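## Task

Find the yellow foam block on a shelf in one of the storage bays and place it on the desk, moving no other object; every other item must remain on its shelf, table or counter. The robot must not tip over or finish leaning, the block must rest on the desk without the robot supporting it, and the gripper must release it and back away at the end.

## Robot and tools

ROBOT. A Hello Robot Stretch 3 with one arm: a two-wheel base (0.33 m long, 0.34 m wide) that cannot strafe, a lift on a mast, and a telescoping arm pointing to the robot's right. To move the gripper forward or back, drive the base. The base turns about a point midway between the wheels, 0.05 m behind its front edge; with arm in and wrist folded, a turn sweeps a 0.28 m radius, and an unfolded level wrist reaches past that. Cameras: head_camera and nav_camera on the head (aimed by head_pan_rad and head_tilt_rad), wrist_camera on the gripper.

FRAMES. Base frame: origin on the floor between the drive wheels, x forward, y left, z up. hand_pose is in this frame, located where the closed fingertips meet. Odometry frame is the base frame at scene start; heading is positive leftward, -3.142 to 3.142.

execute_actions takes "actions", a list run in order (empty list just returns the current state and images). Each action may have "robot", "steps" (1 to 450 control steps at 30 per second; default 1) and "until" (only with steps; ends the action early once all its conditions hold). {"steps": n} alone waits. "robot" holds one command, a list of up to 8 commands run one after another (a {"pause_s": s} item waits up to 15 s), or {"stop": true} which brakes everything and clears the queue. A command may contain:
- "base": exactly one of {"translate_m": d}, a relative drive of d metres from where the base is when that command begins, forward positive, |d| at most 1; or {"rotate_rad": d}, a relative turn of d radians, left (counter-clockwise) positive, |d| at most 3.2.
- "joints": one object for the single arm and head, each named joint given one absolute target number; unnamed joints keep their targets. lift_m 0 to 1.1 (arm height); arm_m 0 to 0.52 (extension); wrist_yaw_rad -1.345 to 4.42 (0 along the arm, positive swings toward the front, 3.0 folded over the base); wrist_pitch_rad -1.57 to 0.451 (0 level, negative tips fingers down); wrist_roll_rad -2.911 to 2.911 (0 fingers side by side); gripper_m -0.089 to 0.179 (larger is wider; actual fingertip gap is about 0.007 smaller when almost shut, 0.025 smaller when fully open, zero below 0.007); head_pan_rad -3.953 to 1.73 (0 forward, positive left, -1.57 along the arm); head_tilt_rad -1.53 to 0.419 (negative down).
- "contact_limits": {"arm_m": e}, effort percent 1 to 100 at which the arm motion halts; lower is gentler, too low halts immediately; valid until arm_m's next command.
Motions in one command start together and keep running across later actions and while you think. A new command acts at once, discarding the rest of an older queue. Any invalid value rejects the whole call.

WAITING. To wait for all motion to end, add "steps": 450, "until": {"robot": {"status": "ended"}}. Other conditions compare fields, e.g. {"lift_m": [">", 0.3]} or a status word or ["!=", "moving"]; "any" instead of "robot" fires when any one motion or the queue ends. Don't wait for exact equality on a reading.

zoom_image: "camera" (head_camera, nav_camera or wrist_camera) and "region" [x0, y0, x1, y1] in pixels of that camera's latest image, top-left origin, at most 504 by 504.

finished_scene: pass the current scene's number once everything has stopped; it cannot be undone and reports success.

RESULTS. base_status shows progress as (travelled of goal). joint_goals, joint_status and measured_speeds list per joint. Statuses: moving, done (within tolerance), off_target (stopped short, may still push), contact_stop (lift or arm hit something and went slack), time_out, stopped, not_commanded, torque_fault (a wrist servo shut off for 10 s after overload). refusals, queue (idle/running/done/dropped/stopped) and queue_left track commands; "refused:" and "dropped:" lines explain failures, counting from 0. robot.on_its_own appears when the robot altered a goal, a joint is slack or off, a motor strains at rest, or base_tilt drifts 3 degrees or more. lidar_m: 12 ranges in 30-degree sectors, first straight ahead then counter-clockwise, in a plane 0.17 m up (sees legs, not tabletops). wrist_depth_mm and head_depth_mm: 7x7 median depth grids. motor_effort: percent per motor, positive toward higher values, with bracketed peak; readings carry bias and noise.

SPEED. The base is fast (0.30 m/s, 1.9 rad/s) only with lift_m under 0.30, arm_m under 0.03 and wrist_yaw_rad above 2.54; otherwise 0.10 m/s and 0.63 rad/s.

GRIPPING. Command gripper_m below the object's width to grasp (lower squeezes harder; overload guard may loosen it, so send a new value to re-squeeze). To release, open at least 0.02 past the touch value. Neither the reading nor done confirms a hold; check cameras.

SAFETY. Fold or unfold the wrist only with lift_m 0.32 to 0.95, wrist_pitch_rad -0.4 and roll near 0; folded, the lift may go down to 0.25. With wrist_yaw_rad below -0.4 keep pitch at -0.5 or lower. Pushing into something rigid with the gripper above about 0.45 m can tip the robot, more so on a repeat push or a raised contact limit. Don't drive while the gripper holds or presses something fixed; avoid snagging furniture, especially reversing. If tipping, undo the last move in small steps, pull the gripper free, and lower lift_m to about 0.2. Avoid drops, slams and hard pushes; a loose object may occasionally be nudged by outside forces. Before finishing, let everything settle, release the item on the desk and move the gripper away.

Each tool is called after "Call:" as name(argument=value, ...) on one line, values as JSON.

## Session

Call:
execute_actions(actions=[])

Scene clock: 0.00 s.
robot.base_odometry: x=+0.000 y=+0.000 heading=+0.000 (m, m, rad; robot's odometry frame)
robot.turned_by_wheels: +0.000 (rad since the last result)
robot.turned_by_imu: +0.000 (rad since the last result)
robot.base_tilt: forward=-0.4 right=+1.5 (deg)
robot.lidar_m: 1.10 1.12 0.80 0.74 0.75 0.84 0.83 1.03 1.02 2.19 1.80 1.21
robot.head_depth_mm: 1097 1097 1098 1100 1100 1100 1100 / 1053 1065 1059 1057 1066 1054 1094 / 1061 1059 1059 1062 1061 1062 1070 / 1054 1056 1056 1050 1057 1055 1055 / 1045 1044 1044 1044 1044 1048 1045 / 1032 1037 1041 1037 1036 1038 1036 / 1028 1028 1030 1031 1029 1028 1032
robot.base_status: not_commanded
robot.joint_positions: lift_m=+0.432 arm_m=+0.003 wrist_yaw_rad=+3.007 wrist_pitch_rad=-0.555 wrist_roll_rad=-0.020 gripper_m=+0.037 head_pan_rad=-0.019 head_tilt_rad=-0.022
robot.joint_goals: lift_m=+0.432 arm_m=+0.003 wrist_yaw_rad=+3.007 wrist_pitch_rad=-0.555 wrist_roll_rad=-0.020 gripper_m=+0.037 head_pan_rad=-0.019 head_tilt_rad=-0.022
robot.joint_status: lift_m=not_commanded arm_m=not_commanded wrist_yaw_rad=not_commanded wrist_pitch_rad=not_commanded wrist_roll_rad=not_commanded gripper_m=not_commanded head_pan_rad=not_commanded head_tilt_rad=not_commanded
robot.measured_speeds: translate_m=+0.000 rotate_rad=+0.000 lift_m=+0.000 arm_m=+0.000 wrist_yaw_rad=+0.000 wrist_pitch_rad=+0.000 wrist_roll_rad=+0.000 head_pan_rad=+0.000 head_tilt_rad=+0.000
robot: refusals=0 queue=idle queue_left=0
robot.motor_effort: left_wheel=+0 right_wheel=-1 lift_m=+18 arm_m=-1 wrist_yaw_rad=+0 wrist_pitch_rad=+7 wrist_roll_rad=+1 gripper_m=+0 head_pan_rad=-1 head_tilt_rad=+3 (%)
robot.hand_pose: x=+0.0063 y=+0.0556 z=+0.4149 quat_wxyz=(+0.238, +0.685, +0.150, +0.672) (m; robot's base frame)
robot.wrist_depth_mm: 630 - 700 726 761 807 855 / 679 713 761 797 854 903 943 / 756 776 846 878 938 - - / 798 833 845 857 851 845 858 / 706 711 - 712 720 710 703 / 603 611 - 594 627 607 609 / 537 550 - - 529 538 541
pictures: head_camera (sideways: a quarter turn clockwise sets it upright), nav_camera (sideways: a quarter turn counterclockwise sets it upright), wrist_camera
Images, in order (width x height): head_camera 896x504, nav_camera 672x504, wrist_camera 644x364.

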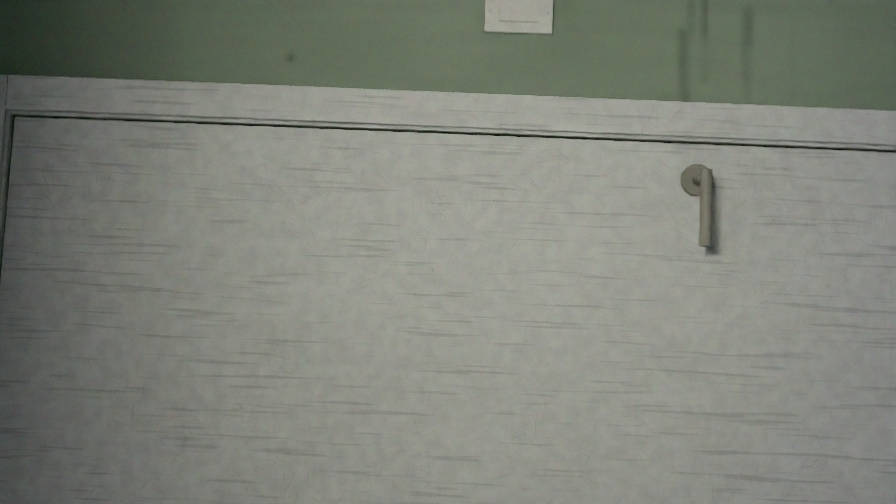

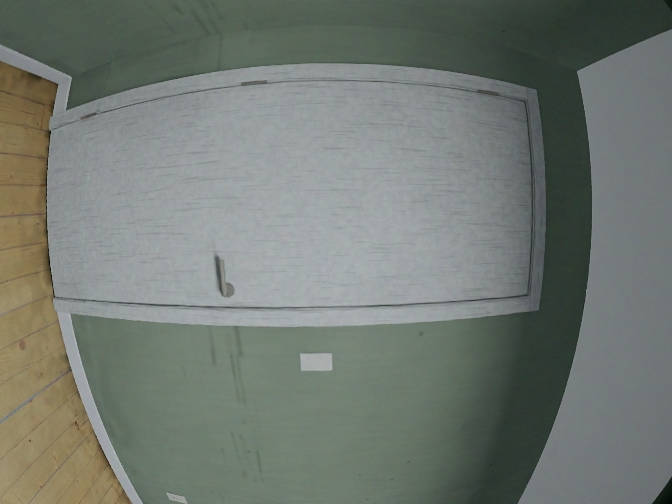

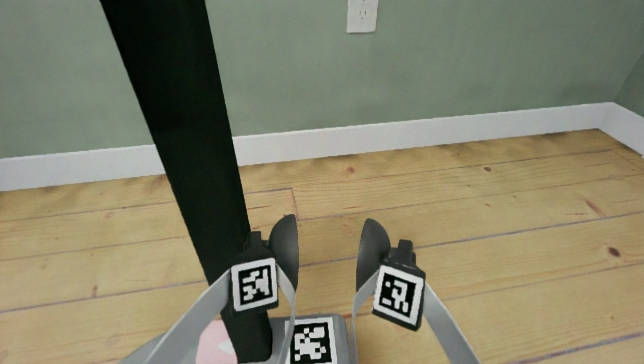

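Call:
execute_actions(actions=[{"robot":{"joints":{"head_pan_rad":-1.57,"head_tilt_rad":-0.5,"lift_m":0.26}},"steps":450,"until":{"robot":{"status":"ended"}}}])

Scene clock: 5.90 s.
robot.base_odometry: x=+0.000 y=+0.000 heading=+0.000 (m, m, rad; robot's odometry frame)
robot.turned_by_wheels: +0.000 (rad since the last result)
robot.turned_by_imu: -0.001 (rad since the last result)
robot.base_tilt: forward=-0.5 right=+1.5 (deg)
robot.lidar_m: 1.10 1.12 0.80 0.74 0.75 0.84 0.83 1.02 1.02 2.19 1.80 1.21
robot.head_depth_mm: 3332 2162 2154 2296 2076 1644 1344 / 3458 3776 - 2734 2084 1625 1337 / 3444 3725 3924 2880 2061 1627 1329 / 3446 3706 3708 2849 2071 1620 1331 / 3415 3669 3918 2884 2062 1601 1326 / 3421 3570 3885 2890 2050 1603 1318 / 3356 3240 3236 2554 2034 1596 1311
robot.base_status: not_commanded
robot.joint_positions: lift_m=+0.260 arm_m=+0.003 wrist_yaw_rad=+3.007 wrist_pitch_rad=-0.555 wrist_roll_rad=-0.020 gripper_m=+0.037 head_pan_rad=-1.563 head_tilt_rad=-0.494
robot.joint_goals: lift_m=+0.260 arm_m=+0.003 wrist_yaw_rad=+3.007 wrist_pitch_rad=-0.555 wrist_roll_rad=-0.020 gripper_m=+0.037 head_pan_rad=-1.570 head_tilt_rad=-0.500
robot.joint_status: lift_m=done arm_m=not_commanded wrist_yaw_rad=not_commanded wrist_pitch_rad=not_commanded wrist_roll_rad=not_commanded gripper_m=not_commanded head_pan_rad=done head_tilt_rad=done
robot.measured_speeds: translate_m=+0.000 rotate_rad=+0.000 lift_m=+0.000 arm_m=+0.000 wrist_yaw_rad=+0.000 wrist_pitch_rad=+0.000 wrist_roll_rad=+0.000 head_pan_rad=+0.000 head_tilt_rad=+0.000
robot: refusals=0 queue=done queue_left=0
robot.motor_effort: left_wheel=-1(1) right_wheel=+0(1) lift_m=+16(19) arm_m=-1(1) wrist_yaw_rad=+0(0) wrist_pitch_rad=+7(8) wrist_roll_rad=+0(0) gripper_m=+0(0) head_pan_rad=-3(47) head_tilt_rad=-2(26) (%)
robot.hand_pose: x=+0.0063 y=+0.0556 z=+0.2433 quat_wxyz=(+0.238, +0.685, +0.150, +0.672) (m; robot's base frame)
robot.wrist_depth_mm: 635 - 690 723 761 804 854 / 694 706 763 790 824 859 926 / 711 723 716 723 729 737 728 / 582 586 581 584 587 592 595 / 489 505 - 521 499 492 496 / - - - - 437 423 423 / - - - - 364 372 372
pictures: head_camera (sideways: a quarter turn clockwise sets it upright), nav_camera (sideways: a quarter turn counterclockwise sets it upright), wrist_camera
Images, in order (width x height): head_camera 896x504, nav_camera 672x504, wrist_camera 644x364.

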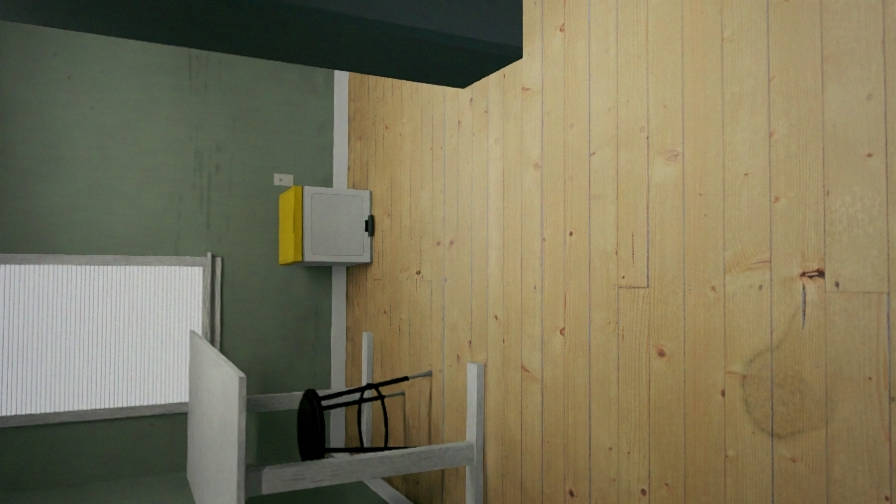

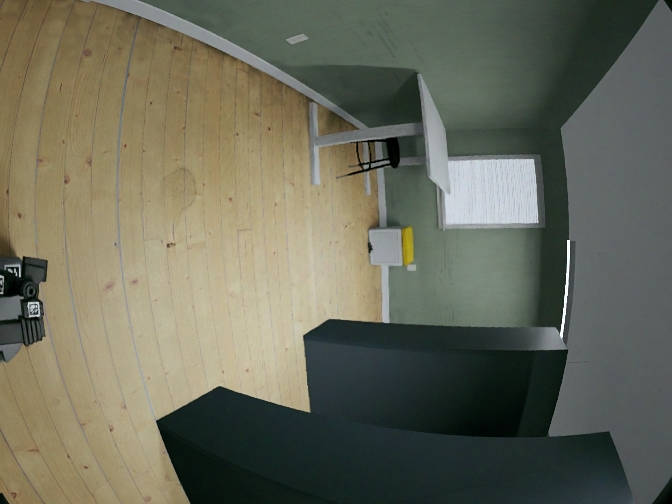

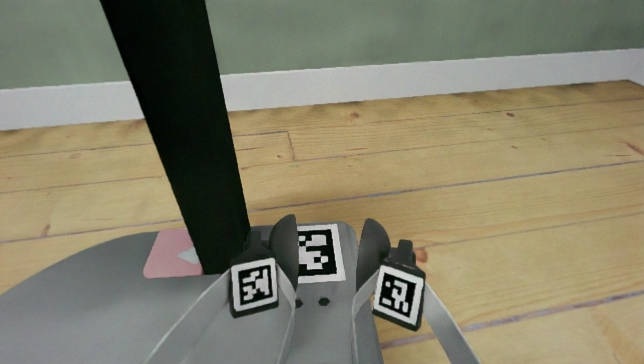

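Call:
execute_actions(actions=[{"robot":[{"base":{"rotate_rad":-1.57},"joints":{"head_pan_rad":-1.57}}],"steps":450,"until":{"robot":{"status":"ended"}}}])

Call:
execute_actions(actions=[{"robot":[{"base":{"translate_m":1.0}},{"base":{"translate_m":0.5}}],"steps":450,"until":{"robot":{"status":"ended"}}}])

Scene clock: 23.50 s.
robot.base_odometry: x=+0.000 y=+0.000 heading=-1.570 (m, m, rad; robot's odometry frame)
robot.turned_by_wheels: -1.570 (rad since the last result)
robot.turned_by_imu: -1.573 (rad since the last result)
robot.base_tilt: forward=-0.5 right=+1.5 (deg)
robot.lidar_m: 2.27 1.76 1.20 1.10 1.12 0.80 0.74 0.76 0.84 0.83 1.01 1.02
robot.head_depth_mm: 1396 1492 891 837 920 1034 1176 / 1401 1510 1374 1710 1328 1393 1234 / 2239 2387 2549 2474 1961 1614 1332 / 2235 2460 2623 2805 2072 1617 1324 / 2228 2413 2646 2768 2050 1614 1327 / 2236 2432 2603 2681 2048 1611 1331 / 2008 1988 2057 2048 1935 1613 1316
robot.base_status: done (rotate_rad -1.5699 of -1.5700)
robot.joint_positions: lift_m=+0.260 arm_m=+0.003 wrist_yaw_rad=+3.007 wrist_pitch_rad=-0.555 wrist_roll_rad=-0.020 gripper_m=+0.037 head_pan_rad=-1.563 head_tilt_rad=-0.494
robot.joint_goals: lift_m=+0.260 arm_m=+0.003 wrist_yaw_rad=+3.007 wrist_pitch_rad=-0.555 wrist_roll_rad=-0.020 gripper_m=+0.037 head_pan_rad=-1.570 head_tilt_rad=-0.500
robot.joint_status: lift_m=done arm_m=not_commanded wrist_yaw_rad=not_commanded wrist_pitch_rad=not_commanded wrist_roll_rad=not_commanded gripper_m=not_commanded head_pan_rad=done head_tilt_rad=done
robot.measured_speeds: translate_m=+0.000 rotate_rad=+0.000 lift_m=+0.000 arm_m=+0.000 wrist_yaw_rad=+0.000 wrist_pitch_rad=+0.000 wrist_roll_rad=+0.000 head_pan_rad=+0.000 head_tilt_rad=+0.000
robot: refusals=0 queue=done queue_left=0
robot.motor_effort: left_wheel=+2(10) right_wheel=-4(7) lift_m=+16(17) arm_m=-1(1) wrist_yaw_rad=+0(0) wrist_pitch_rad=+8(7) wrist_roll_rad=+0(0) gripper_m=+0(0) head_pan_rad=-4(4) head_tilt_rad=-2(2) (%)
robot.hand_pose: x=+0.0063 y=+0.0555 z=+0.2433 quat_wxyz=(+0.238, +0.685, +0.150, +0.672) (m; robot's base frame)
robot.wrist_depth_mm: 935 - - - - - - / 943 957 951 954 964 959 965 / 717 726 719 723 722 730 734 / 585 582 590 583 591 584 591 / 491 504 - 527 505 491 493 / - - - - 436 422 426 / - - - - 364 373 373
pictures: head_camera (sideways: a quarter turn clockwise sets it upright), nav_camera (sideways: a quarter turn counterclockwise sets it upright), wrist_camera
Images, in order (width x height): head_camera 896x504, nav_camera 672x504, wrist_camera 644x364.

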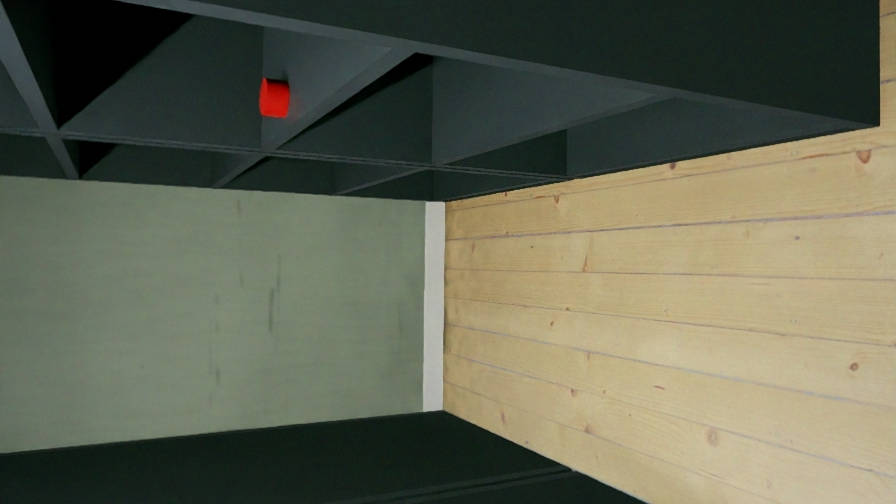

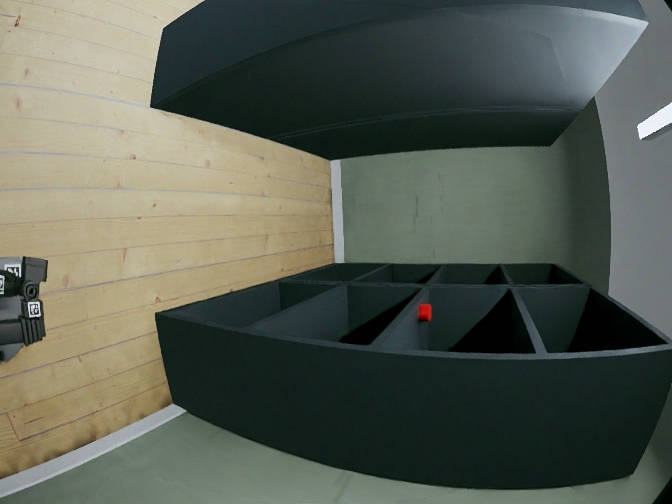

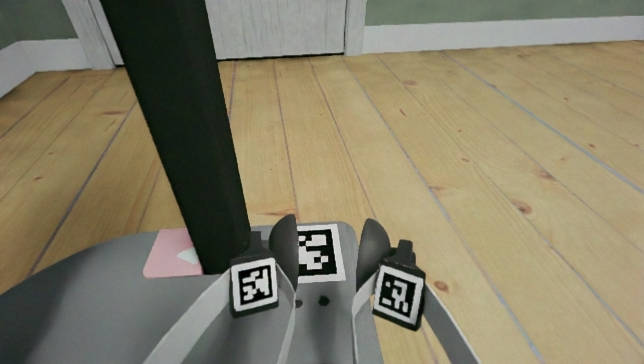

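Scene clock: 31.67 s.
robot.base_odometry: x=+0.001 y=-1.500 heading=-1.570 (m, m, rad; robot's odometry frame)
robot.turned_by_wheels: +0.000 (rad since the last result)
robot.turned_by_imu: -0.002 (rad since the last result)
robot.base_tilt: forward=-0.5 right=+1.5 (deg)
robot.lidar_m: 2.06 1.43 1.15 1.26 1.28 1.64 2.23 1.02 0.75 1.57 0.84 0.84
robot.head_depth_mm: 1296 1385 1394 1617 1288 1446 1228 / 2041 2187 1629 1650 1816 1583 1331 / 2142 2305 2493 2671 2061 1614 1330 / 2123 2288 2538 2669 2073 1611 1326 / 2122 2293 2519 2701 2048 1607 1322 / 2088 2276 2430 2549 2038 1597 1324 / 1648 1665 1678 1700 1697 1559 1317
robot.base_status: done (translate_m +0.5000 of +0.5000)
robot.joint_positions: lift_m=+0.260 arm_m=+0.003 wrist_yaw_rad=+3.007 wrist_pitch_rad=-0.555 wrist_roll_rad=-0.020 gripper_m=+0.037 head_pan_rad=-1.563 head_tilt_rad=-0.494
robot.joint_goals: lift_m=+0.260 arm_m=+0.003 wrist_yaw_rad=+3.007 wrist_pitch_rad=-0.555 wrist_roll_rad=-0.020 gripper_m=+0.037 head_pan_rad=-1.570 head_tilt_rad=-0.500
robot.joint_status: lift_m=done arm_m=not_commanded wrist_yaw_rad=not_commanded wrist_pitch_rad=not_commanded wrist_roll_rad=not_commanded gripper_m=not_commanded head_pan_rad=done head_tilt_rad=done
robot.measured_speeds: translate_m=+0.000 rotate_rad=+0.000 lift_m=+0.000 arm_m=+0.000 wrist_yaw_rad=+0.000 wrist_pitch_rad=+0.000 wrist_roll_rad=+0.000 head_pan_rad=+0.000 head_tilt_rad=+0.000
robot: refusals=0 queue=done queue_left=0
robot.motor_effort: left_wheel=+1(9) right_wheel=-3(6) lift_m=+17(17) arm_m=-1(1) wrist_yaw_rad=+0(0) wrist_pitch_rad=+8(7) wrist_roll_rad=+0(1) gripper_m=+0(0) head_pan_rad=-4(4) head_tilt_rad=-3(2) (%)
robot.hand_pose: x=+0.0063 y=+0.0555 z=+0.2432 quat_wxyz=(+0.238, +0.685, +0.150, +0.672) (m; robot's base frame)
robot.wrist_depth_mm: - - - - - - - / 950 951 954 975 955 962 953 / 728 721 727 726 728 729 732 / 579 583 584 580 593 588 588 / 488 503 - 523 500 493 490 / - - - - 440 423 426 / - - - - 366 370 373
pictures: head_camera (sideways: a quarter turn clockwise sets it upright), nav_camera (sideways: a quarter turn counterclockwise sets it upright), wrist_camera
Images, in order (width x height): head_camera 896x504, nav_camera 672x504, wrist_camera 644x364.

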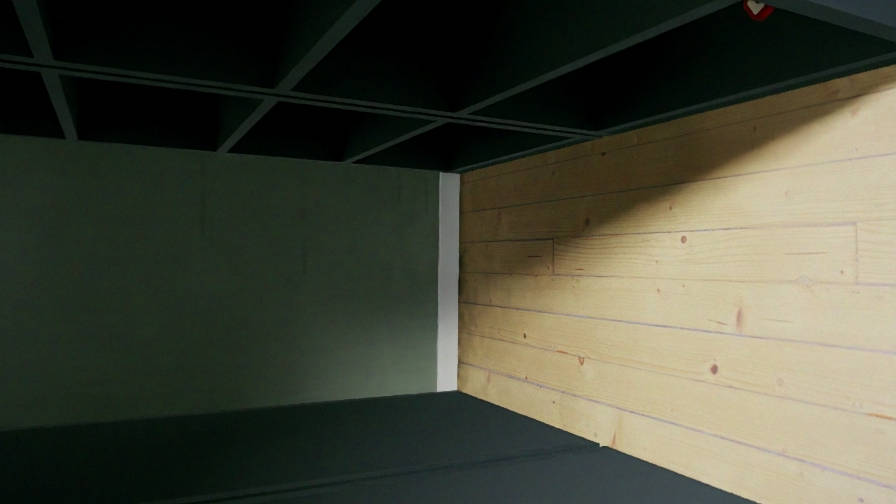

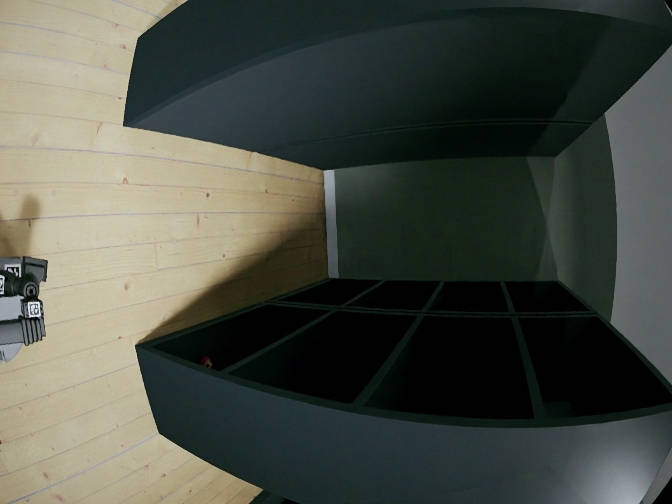

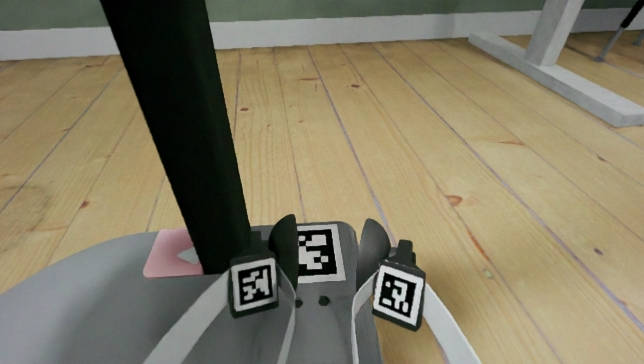

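Call:
execute_actions(actions=[{"robot":{"base":{"translate_m":0.4},"joints":{"head_pan_rad":-2.05,"head_tilt_rad":-0.4}},"steps":450,"until":{"robot":{"status":"ended"}}}])

Call:
execute_actions(actions=[{"robot":{"base":{"translate_m":1.0},"joints":{"head_pan_rad":-1.85,"head_tilt_rad":-0.4}},"steps":450,"until":{"robot":{"status":"ended"}}}])

Scene clock: 45.20 s.
robot.base_odometry: x=+0.002 y=-1.900 heading=-1.570 (m, m, rad; robot's odometry frame)
robot.turned_by_wheels: +0.000 (rad since the last result)
robot.turned_by_imu: -0.001 (rad since the last result)
robot.base_tilt: forward=-0.4 right=+1.5 (deg)
robot.lidar_m: 1.66 1.10 0.94 1.29 1.31 1.70 2.63 0.99 1.62 0.80 0.62 0.80
robot.head_depth_mm: 1406 1511 1501 1603 1339 1159 1271 / 1548 1680 1660 1823 1460 1672 1381 / 1482 1624 1666 1847 1951 1669 1425 / 1451 1564 1658 1793 1966 1761 1419 / 2245 2384 2525 2663 2289 1753 1409 / 2151 2301 2450 2647 2332 1755 1403 / 2076 2197 2350 2498 2319 1744 1402
robot.base_status: done (translate_m +0.4000 of +0.4000)
robot.joint_positions: lift_m=+0.260 arm_m=+0.003 wrist_yaw_rad=+3.007 wrist_pitch_rad=-0.555 wrist_roll_rad=-0.020 gripper_m=+0.037 head_pan_rad=-2.043 head_tilt_rad=-0.409
robot.joint_goals: lift_m=+0.260 arm_m=+0.003 wrist_yaw_rad=+3.007 wrist_pitch_rad=-0.555 wrist_roll_rad=-0.020 gripper_m=+0.037 head_pan_rad=-2.050 head_tilt_rad=-0.400
robot.joint_status: lift_m=done arm_m=not_commanded wrist_yaw_rad=not_commanded wrist_pitch_rad=not_commanded wrist_roll_rad=not_commanded gripper_m=not_commanded head_pan_rad=done head_tilt_rad=done
robot.measured_speeds: translate_m=+0.000 rotate_rad=+0.000 lift_m=+0.000 arm_m=+0.000 wrist_yaw_rad=+0.000 wrist_pitch_rad=+0.000 wrist_roll_rad=+0.000 head_pan_rad=+0.000 head_tilt_rad=+0.000
robot: refusals=0 queue=done queue_left=0
robot.motor_effort: left_wheel=+2(10) right_wheel=-3(6) lift_m=+17(16) arm_m=-1(1) wrist_yaw_rad=+0(0) wrist_pitch_rad=+8(8) wrist_roll_rad=+0(1) gripper_m=+0(0) head_pan_rad=-4(37) head_tilt_rad=+3(13) (%)
robot.hand_pose: x=+0.0063 y=+0.0555 z=+0.2432 quat_wxyz=(+0.238, +0.685, +0.150, +0.672) (m; robot's base frame)
robot.wrist_depth_mm: - - - - - - - / 976 944 960 959 903 966 985 / 720 721 728 716 732 714 732 / 587 589 583 590 587 591 592 / 491 505 - 526 500 494 496 / - - - - 433 422 427 / - - - - 362 370 372
pictures: head_camera (sideways: a quarter turn clockwise sets it upright), nav_camera (sideways: a quarter turn counterclockwise sets it upright), wrist_camera
Images, in order (width x height): head_camera 896x504, nav_camera 672x504, wrist_camera 644x364.

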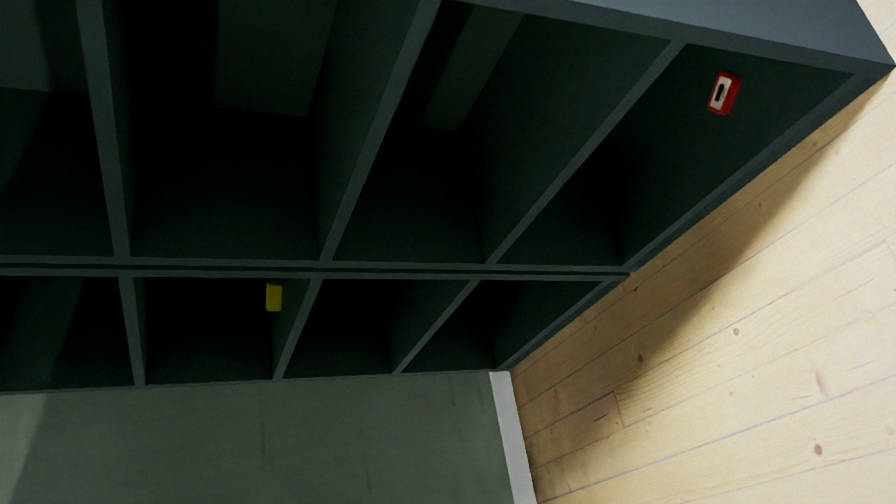

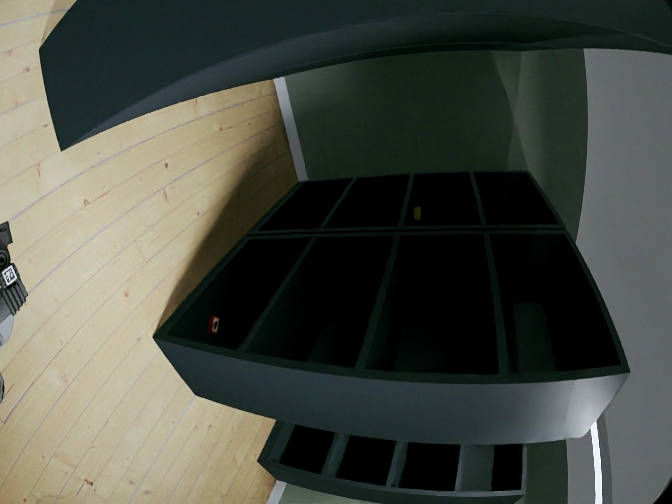

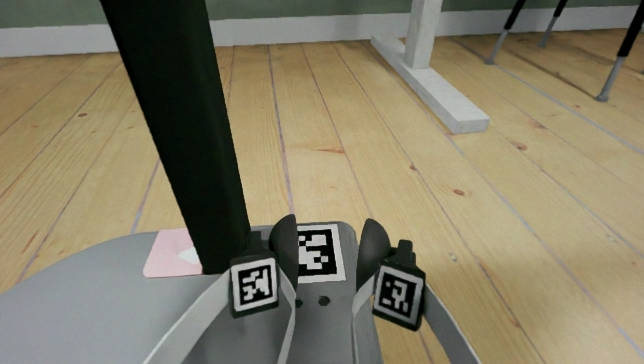

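Scene clock: 50.13 s.
robot.base_odometry: x=+0.003 y=-2.900 heading=-1.570 (m, m, rad; robot's odometry frame)
robot.turned_by_wheels: +0.000 (rad since the last result)
robot.turned_by_imu: -0.001 (rad since the last result)
robot.base_tilt: forward=-0.5 right=+1.5 (deg)
robot.lidar_m: 0.68 0.68 1.13 0.74 1.03 1.81 3.22 0.81 0.66 1.45 1.82 1.23
robot.head_depth_mm: 727 1312 1311 646 687 744 837 / 908 1410 1472 910 1389 1047 886 / 1228 1360 1442 1576 1398 1201 1331 / 1233 1323 1415 1538 1635 1696 1411 / 2013 2170 2331 2421 2289 1762 1408 / 2025 2139 2304 2453 2316 1764 1403 / 1955 2083 2217 2371 2313 1749 1399
robot.base_status: done (translate_m +1.0000 of +1.0000)
robot.joint_positions: lift_m=+0.260 arm_m=+0.003 wrist_yaw_rad=+3.007 wrist_pitch_rad=-0.556 wrist_roll_rad=-0.020 gripper_m=+0.037 head_pan_rad=-1.857 head_tilt_rad=-0.408
robot.joint_goals: lift_m=+0.260 arm_m=+0.003 wrist_yaw_rad=+3.007 wrist_pitch_rad=-0.556 wrist_roll_rad=-0.020 gripper_m=+0.037 head_pan_rad=-1.850 head_tilt_rad=-0.400
robot.joint_status: lift_m=done arm_m=not_commanded wrist_yaw_rad=not_commanded wrist_pitch_rad=not_commanded wrist_roll_rad=not_commanded gripper_m=not_commanded head_pan_rad=done head_tilt_rad=done
robot.measured_speeds: translate_m=+0.000 rotate_rad=+0.000 lift_m=+0.000 arm_m=+0.000 wrist_yaw_rad=+0.000 wrist_pitch_rad=+0.000 wrist_roll_rad=+0.000 head_pan_rad=+0.000 head_tilt_rad=+0.000
robot: refusals=0 queue=done queue_left=0
robot.motor_effort: left_wheel=+1(10) right_wheel=-3(5) lift_m=+17(17) arm_m=-1(1) wrist_yaw_rad=+0(1) wrist_pitch_rad=+8(8) wrist_roll_rad=+0(0) gripper_m=+0(0) head_pan_rad=+3(24) head_tilt_rad=+4(4) (%)
robot.hand_pose: x=+0.0063 y=+0.0555 z=+0.2432 quat_wxyz=(+0.238, +0.685, +0.150, +0.672) (m; robot's base frame)
robot.wrist_depth_mm: - - - - - - - / 856 940 956 951 944 925 973 / 696 722 724 730 728 726 733 / 590 586 582 591 589 588 598 / 487 507 - 529 502 492 497 / - - - - 433 424 420 / - - - - 360 372 371
pictures: head_camera (sideways: a quarter turn clockwise sets it upright), nav_camera (sideways: a quarter turn counterclockwise sets it upright), wrist_camera
Images, in order (width x height): head_camera 896x504, nav_camera 672x504, wrist_camera 644x364.

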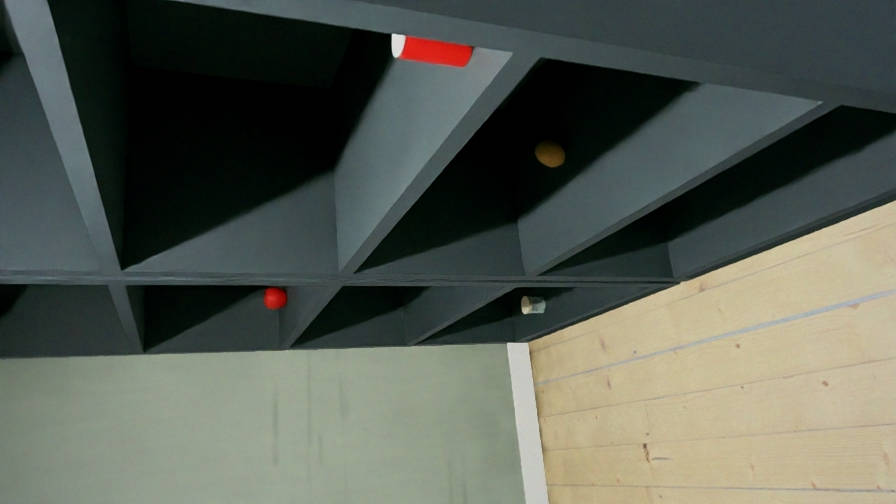

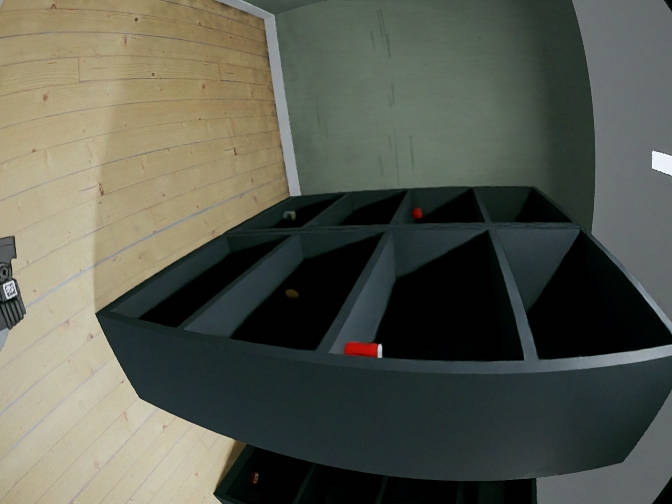

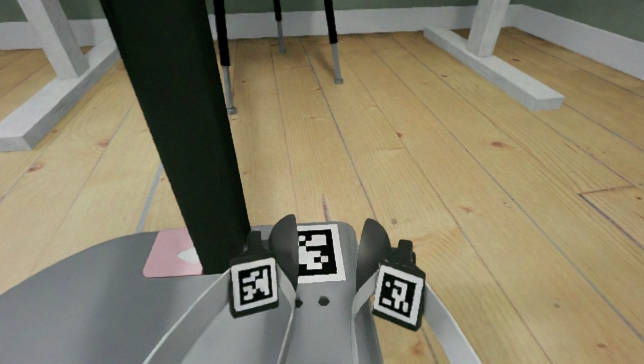

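Call:
execute_actions(actions=[{"robot":[{"base":{"translate_m":-1.0}},{"base":{"translate_m":-0.22}},{"base":{"rotate_rad":-1.57},"joints":{"head_pan_rad":-1.3,"head_tilt_rad":-0.6}},{"base":{"translate_m":0.9}}],"steps":450,"until":{"robot":{"status":"ended"}}},{"steps":200,"until":{"robot":{"status":"ended"}}}])

Scene clock: 76.13 s.
robot.base_odometry: x=-0.898 y=-1.682 heading=-3.140 (m, m, rad; robot's odometry frame)
robot.turned_by_wheels: -1.570 (rad since the last result)
robot.turned_by_imu: -1.574 (rad since the last result)
robot.base_tilt: forward=-0.5 right=+1.4 (deg)
robot.lidar_m: 1.61 0.64 0.44 0.42 0.43 1.85 2.16 2.21 0.55 0.68 0.94 0.79
robot.head_depth_mm: 748 820 826 570 1051 881 795 / 766 839 822 568 1088 879 1104 / 784 861 816 591 1083 878 1124 / 806 886 815 590 1081 874 1150 / 827 912 810 616 1081 877 1170 / 849 941 805 644 1077 897 1172 / 871 958 803 643 1075 922 1167
robot.base_status: done (translate_m +0.9000 of +0.9000)
robot.joint_positions: lift_m=+0.260 arm_m=+0.003 wrist_yaw_rad=+3.007 wrist_pitch_rad=-0.556 wrist_roll_rad=-0.020 gripper_m=+0.037 head_pan_rad=-1.307 head_tilt_rad=-0.593
robot.joint_goals: lift_m=+0.260 arm_m=+0.003 wrist_yaw_rad=+3.007 wrist_pitch_rad=-0.556 wrist_roll_rad=-0.020 gripper_m=+0.037 head_pan_rad=-1.300 head_tilt_rad=-0.600
robot.joint_status: lift_m=done arm_m=not_commanded wrist_yaw_rad=not_commanded wrist_pitch_rad=not_commanded wrist_roll_rad=not_commanded gripper_m=not_commanded head_pan_rad=done head_tilt_rad=done
robot.measured_speeds: translate_m=+0.000 rotate_rad=+0.000 lift_m=+0.000 arm_m=+0.000 wrist_yaw_rad=+0.000 wrist_pitch_rad=+0.000 wrist_roll_rad=+0.000 head_pan_rad=+0.000 head_tilt_rad=+0.000
robot: refusals=0 queue=done queue_left=0
robot.motor_effort: left_wheel=+1(10) right_wheel=-3(9) lift_m=+17(17) arm_m=-1(1) wrist_yaw_rad=+0(0) wrist_pitch_rad=+8(8) wrist_roll_rad=+0(0) gripper_m=+0(0) head_pan_rad=+4(38) head_tilt_rad=-3(22) (%)
robot.hand_pose: x=+0.0063 y=+0.0555 z=+0.2432 quat_wxyz=(+0.238, +0.685, +0.150, +0.672) (m; robot's base frame)
robot.wrist_depth_mm: - - 413 425 445 465 486 / 889 424 456 471 494 516 546 / 725 478 503 523 550 585 622 / 587 546 560 568 587 587 595 / 490 504 - 531 501 492 493 / - - - - 435 426 425 / - - - - 362 371 368
pictures: head_camera (sideways: a quarter turn clockwise sets it upright), nav_camera (sideways: a quarter turn counterclockwise sets it upright), wrist_camera
Images, in order (width x height): head_camera 896x504, nav_camera 672x504, wrist_camera 644x364.

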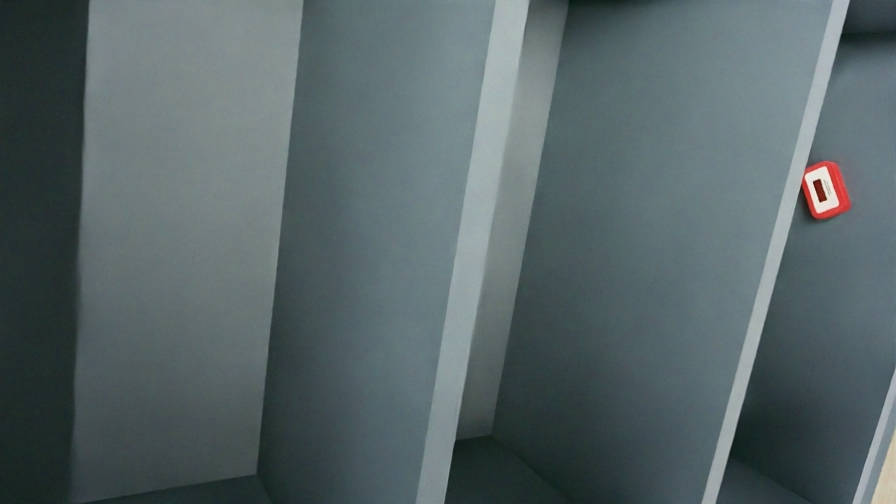

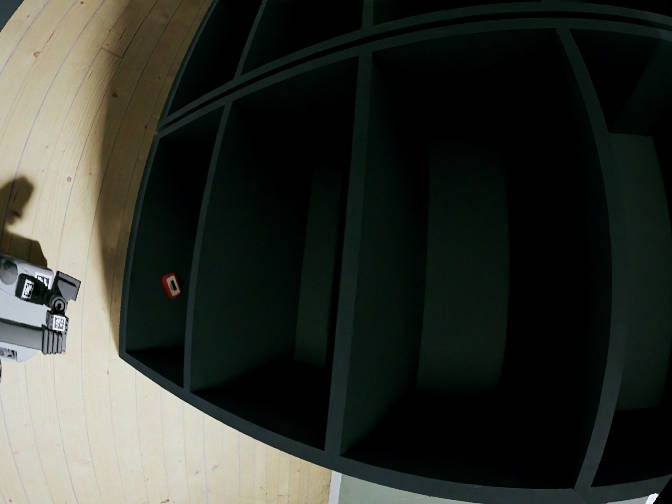

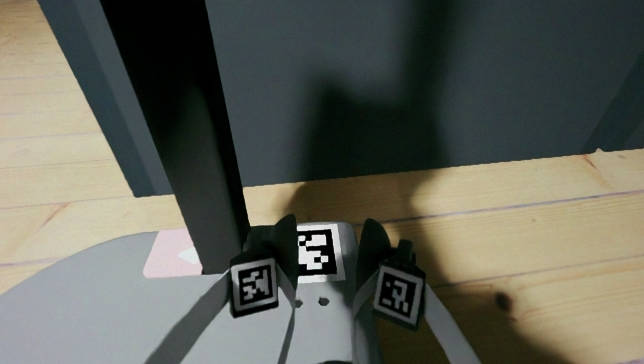

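Call:
execute_actions(actions=[{"robot":[{"base":{"translate_m":1.0},"joints":{"head_pan_rad":-1.57}},{"joints":{"lift_m":0.9,"wrist_pitch_rad":-0.4,"wrist_roll_rad":0}},{"joints":{"wrist_yaw_rad":0,"gripper_m":0.15}}],"steps":450,"until":{"robot":{"status":"ended"}}},{"steps":200,"until":{"robot":{"status":"ended"}}}])

Scene clock: 95.63 s.
robot.base_odometry: x=-1.898 y=-1.683 heading=-3.140 (m, m, rad; robot's odometry frame)
robot.turned_by_wheels: +0.000 (rad since the last result)
robot.turned_by_imu: -0.003 (rad since the last result)
robot.base_tilt: forward=-0.5 right=+1.5 (deg)
robot.lidar_m: 0.61 0.62 0.52 0.49 0.50 0.65 2.82 1.29 0.51 0.84 0.87 0.65
robot.head_depth_mm: 710 772 775 570 732 775 - / 711 784 822 568 989 856 - / 711 782 817 568 982 - - / 711 786 815 564 1012 879 772 / 714 783 810 564 1012 876 769 / 713 781 805 562 1013 872 768 / 713 785 803 559 1010 870 767
robot.base_status: done (translate_m +1.0000 of +1.0000)
robot.joint_positions: lift_m=+0.900 arm_m=+0.003 wrist_yaw_rad=+0.002 wrist_pitch_rad=-0.420 wrist_roll_rad=-0.004 gripper_m=+0.150 head_pan_rad=-1.563 head_tilt_rad=-0.593
robot.joint_goals: lift_m=+0.900 arm_m=+0.003 wrist_yaw_rad=+0.000 wrist_pitch_rad=-0.400 wrist_roll_rad=+0.000 gripper_m=+0.150 head_pan_rad=-1.570 head_tilt_rad=-0.600
robot.joint_status: lift_m=done arm_m=not_commanded wrist_yaw_rad=done wrist_pitch_rad=done wrist_roll_rad=done gripper_m=done head_pan_rad=done head_tilt_rad=done
robot.measured_speeds: translate_m=+0.000 rotate_rad=+0.000 lift_m=+0.000 arm_m=+0.000 wrist_yaw_rad=+0.000 wrist_pitch_rad=+0.000 wrist_roll_rad=+0.000 head_pan_rad=+0.000 head_tilt_rad=+0.000
robot: refusals=0 queue=done queue_left=0
robot.motor_effort: left_wheel=+2(10) right_wheel=-3(6) lift_m=+20(21) arm_m=-1(1) wrist_yaw_rad=-1(1) wrist_pitch_rad=+12(12) wrist_roll_rad=+2(3) gripper_m=+0(83) head_pan_rad=-4(26) head_tilt_rad=-4(4) (%)
robot.hand_pose: x=-0.0210 y=-0.3718 z=+0.9122 quat_wxyz=(+0.693, +0.148, -0.690, -0.147) (m; robot's base frame)
robot.wrist_depth_mm: 320 382 382 381 388 334 258 / 171 172 173 174 176 178 180 / 415 182 183 184 186 188 190 / 694 703 720 718 707 383 261 / 707 753 744 743 683 360 261 / 609 - 610 615 590 - 274 / 523 521 525 527 523 416 303
pictures: head_camera (sideways: a quarter turn clockwise sets it upright), nav_camera (sideways: a quarter turn counterclockwise sets it upright), wrist_camera
Images, in order (width x height): head_camera 896x504, nav_camera 672x504, wrist_camera 644x364.

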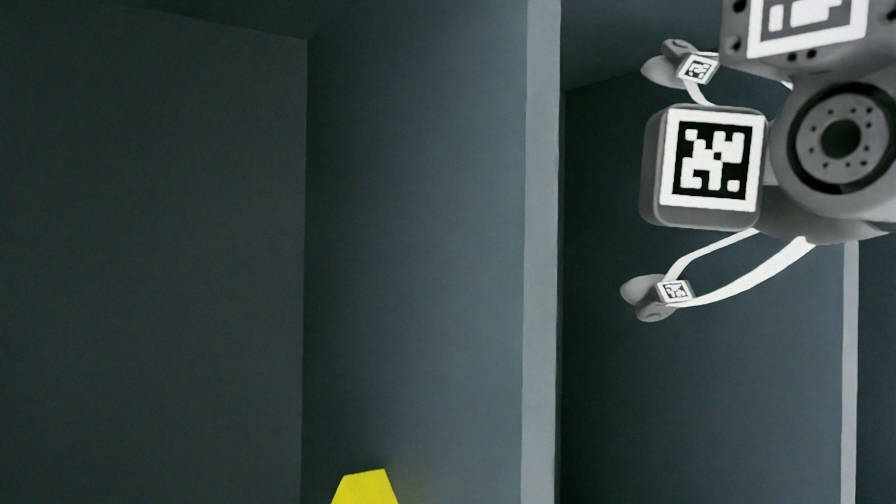

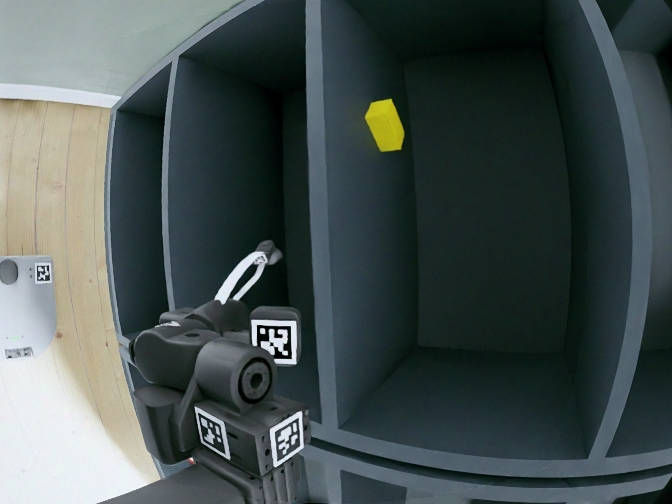

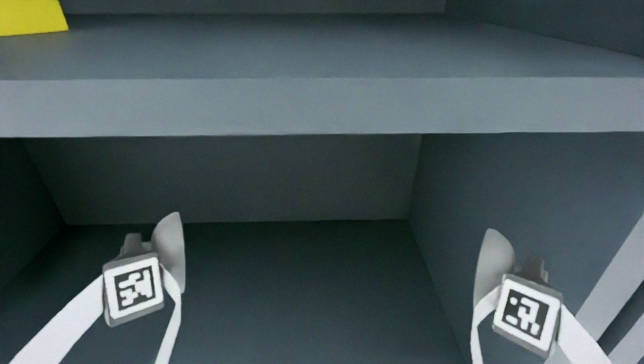

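Call:
execute_actions(actions=[{"robot":[{"joints":{"lift_m":1.0}},{"base":{"translate_m":0.33},"joints":{"gripper_m":0.175,"wrist_pitch_rad":-0.2,"head_pan_rad":-1.65}}],"steps":450,"until":{"robot":{"status":"ended"}}}])

Scene clock: 107.80 s.
robot.base_odometry: x=-2.228 y=-1.684 heading=-3.140 (m, m, rad; robot's odometry frame)
robot.turned_by_wheels: +0.000 (rad since the last result)
robot.turned_by_imu: -0.002 (rad since the last result)
robot.base_tilt: forward=-0.5 right=+1.5 (deg)
robot.lidar_m: 0.28 0.29 0.38 0.52 0.53 0.68 1.58 0.72 0.80 0.85 0.44 0.30
robot.head_depth_mm: 708 780 825 - - - - / 703 776 821 594 - - - / 698 770 817 621 - - - / 694 762 811 578 - 850 752 / 687 757 802 577 481 875 751 / 684 753 795 588 478 873 735 / 678 745 788 560 477 823 733
robot.base_status: done (translate_m +0.3300 of +0.3300)
robot.joint_positions: lift_m=+1.000 arm_m=+0.003 wrist_yaw_rad=+0.002 wrist_pitch_rad=-0.222 wrist_roll_rad=-0.004 gripper_m=+0.175 head_pan_rad=-1.643 head_tilt_rad=-0.593
robot.joint_goals: lift_m=+1.000 arm_m=+0.003 wrist_yaw_rad=+0.000 wrist_pitch_rad=-0.200 wrist_roll_rad=+0.000 gripper_m=+0.175 head_pan_rad=-1.650 head_tilt_rad=-0.600
robot.joint_status: lift_m=done arm_m=not_commanded wrist_yaw_rad=done wrist_pitch_rad=done wrist_roll_rad=done gripper_m=done head_pan_rad=done head_tilt_rad=done
robot.measured_speeds: translate_m=+0.000 rotate_rad=+0.000 lift_m=+0.000 arm_m=+0.000 wrist_yaw_rad=+0.000 wrist_pitch_rad=+0.000 wrist_roll_rad=+0.000 head_pan_rad=+0.000 head_tilt_rad=+0.000
robot: refusals=0 queue=done queue_left=0
robot.motor_effort: left_wheel=+1(6) right_wheel=-2(4) lift_m=+21(21) arm_m=-1(1) wrist_yaw_rad=-1(1) wrist_pitch_rad=+13(11) wrist_roll_rad=+2(2) gripper_m=+0(82) head_pan_rad=-4(16) head_tilt_rad=-3(3) (%)
robot.hand_pose: x=-0.0210 y=-0.3923 z=+1.0586 quat_wxyz=(+0.704, +0.079, -0.701, -0.078) (m; robot's base frame)
robot.wrist_depth_mm: 348 505 535 537 546 549 548 / 349 501 561 560 573 573 576 / 349 506 594 601 608 613 605 / 347 440 459 368 474 474 480 / 317 336 321 324 325 331 333 / 255 241 247 249 250 251 253 / 193 199 201 201 203 204 211
pictures: head_camera (sideways: a quarter turn clockwise sets it upright), nav_camera (sideways: a quarter turn counterclockwise sets it upright), wrist_camera
Images, in order (width x height): head_camera 896x504, nav_camera 672x504, wrist_camera 644x364.

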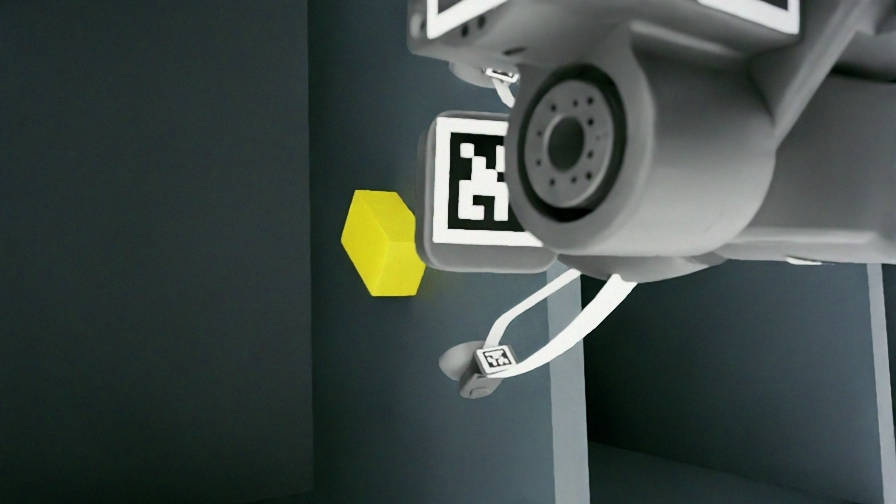

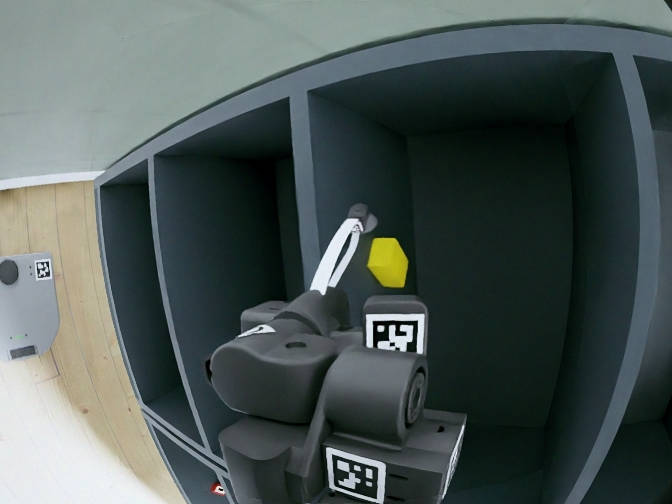

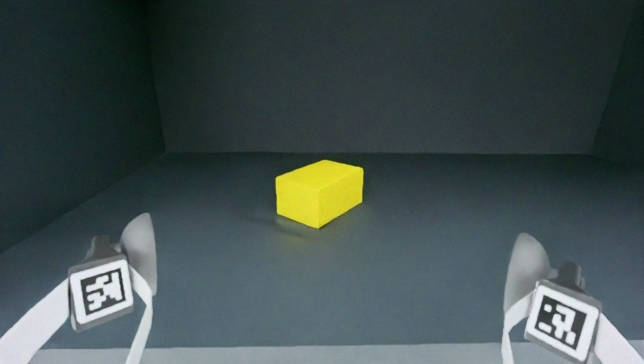

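Call:
execute_actions(actions=[{"robot":[{"base":{"translate_m":0.09},"joints":{"wrist_yaw_rad":-0.35,"wrist_pitch_rad":-0.4,"arm_m":0.13}},{"joints":{"lift_m":0.965}}],"steps":450,"until":{"robot":{"status":"ended"}}}])

Scene clock: 122.90 s.
robot.base_odometry: x=-2.318 y=-1.684 heading=-3.140 (m, m, rad; robot's odometry frame)
robot.turned_by_wheels: +0.000 (rad since the last result)
robot.turned_by_imu: -0.001 (rad since the last result)
robot.base_tilt: forward=-0.5 right=+1.5 (deg)
robot.lidar_m: 0.19 0.20 0.26 0.53 0.53 0.69 1.60 0.80 0.90 0.80 0.30 0.21
robot.head_depth_mm: 704 775 837 - 989 882 756 / 697 771 830 - - 856 755 / 692 766 819 - - 878 754 / 688 756 806 564 481 878 737 / 684 752 796 563 480 871 734 / 678 745 782 562 479 829 717 / 598 586 573 519 462 550 626
robot.base_status: done (translate_m +0.0900 of +0.0900)
robot.joint_positions: lift_m=+0.976 arm_m=+0.130 wrist_yaw_rad=-0.351 wrist_pitch_rad=-0.362 wrist_roll_rad=-0.012 gripper_m=+0.175 head_pan_rad=-1.643 head_tilt_rad=-0.593
robot.joint_goals: lift_m=+0.976 arm_m=+0.130 wrist_yaw_rad=-0.350 wrist_pitch_rad=-0.400 wrist_roll_rad=+0.000 gripper_m=+0.175 head_pan_rad=-1.650 head_tilt_rad=-0.600
robot.joint_status: lift_m=contact_stop arm_m=done wrist_yaw_rad=done wrist_pitch_rad=done wrist_roll_rad=done gripper_m=done head_pan_rad=done head_tilt_rad=done
robot.measured_speeds: translate_m=+0.000 rotate_rad=+0.000 lift_m=-0.005 arm_m=+0.000 wrist_yaw_rad=+0.000 wrist_pitch_rad=+0.096 wrist_roll_rad=+0.000 head_pan_rad=+0.000 head_tilt_rad=+0.000
robot: refusals=0 queue=dropped queue_left=0
robot.on_its_own: lift_m is slack since a contact_stop, until your next command for it (your +0.965 is given up)
robot.motor_effort: left_wheel=+2(6) right_wheel=-6(6) lift_m=+18(21) arm_m=+3(3) wrist_yaw_rad=+1(2) wrist_pitch_rad=-27(29) wrist_roll_rad=+4(4) gripper_m=-2(2) head_pan_rad=-4(4) head_tilt_rad=-3(2) (%)
robot.hand_pose: x=-0.1010 y=-0.4916 z=+1.0016 quat_wxyz=(+0.667, +0.006, -0.703, -0.247) (m; robot's base frame)
robot.wrist_depth_mm: 356 380 416 461 512 566 489 / 373 401 445 495 547 594 504 / 365 367 345 324 383 384 394 / 258 259 221 236 267 268 272 / 199 209 202 203 204 206 207 / - 158 163 165 166 166 167 / 133 137 138 139 139 139 -
pictures: head_camera (sideways: a quarter turn clockwise sets it upright), nav_camera (sideways: a quarter turn counterclockwise sets it upright), wrist_camera
Images, in order (width x height): head_camera 896x504, nav_camera 672x504, wrist_camera 644x364.

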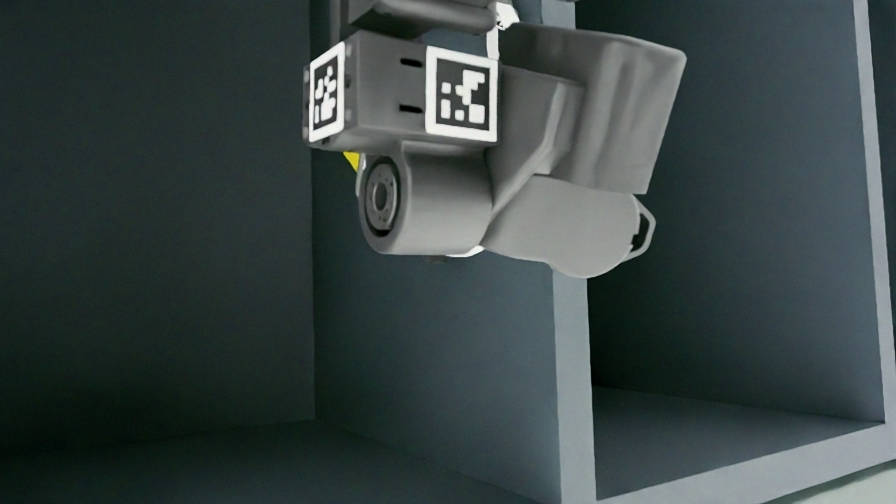

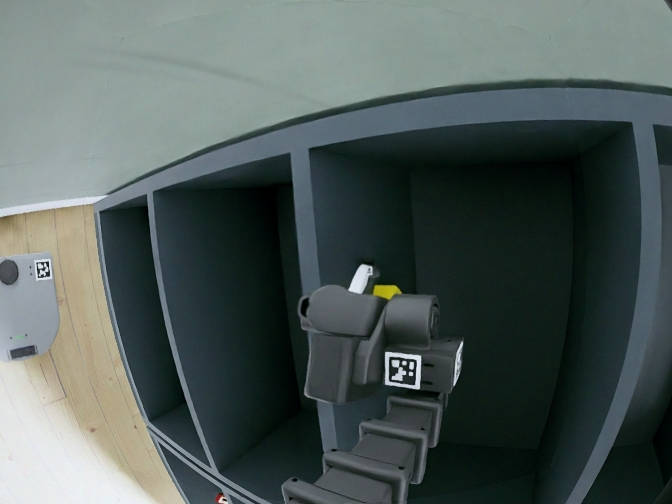

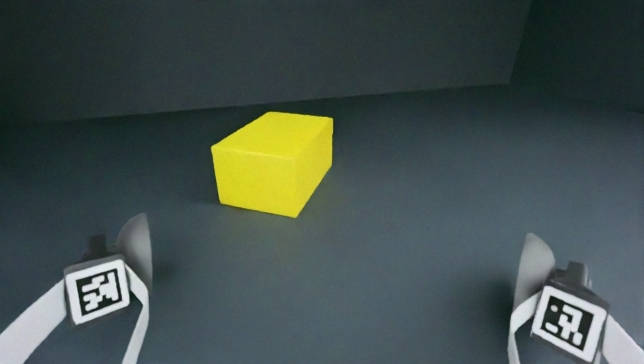

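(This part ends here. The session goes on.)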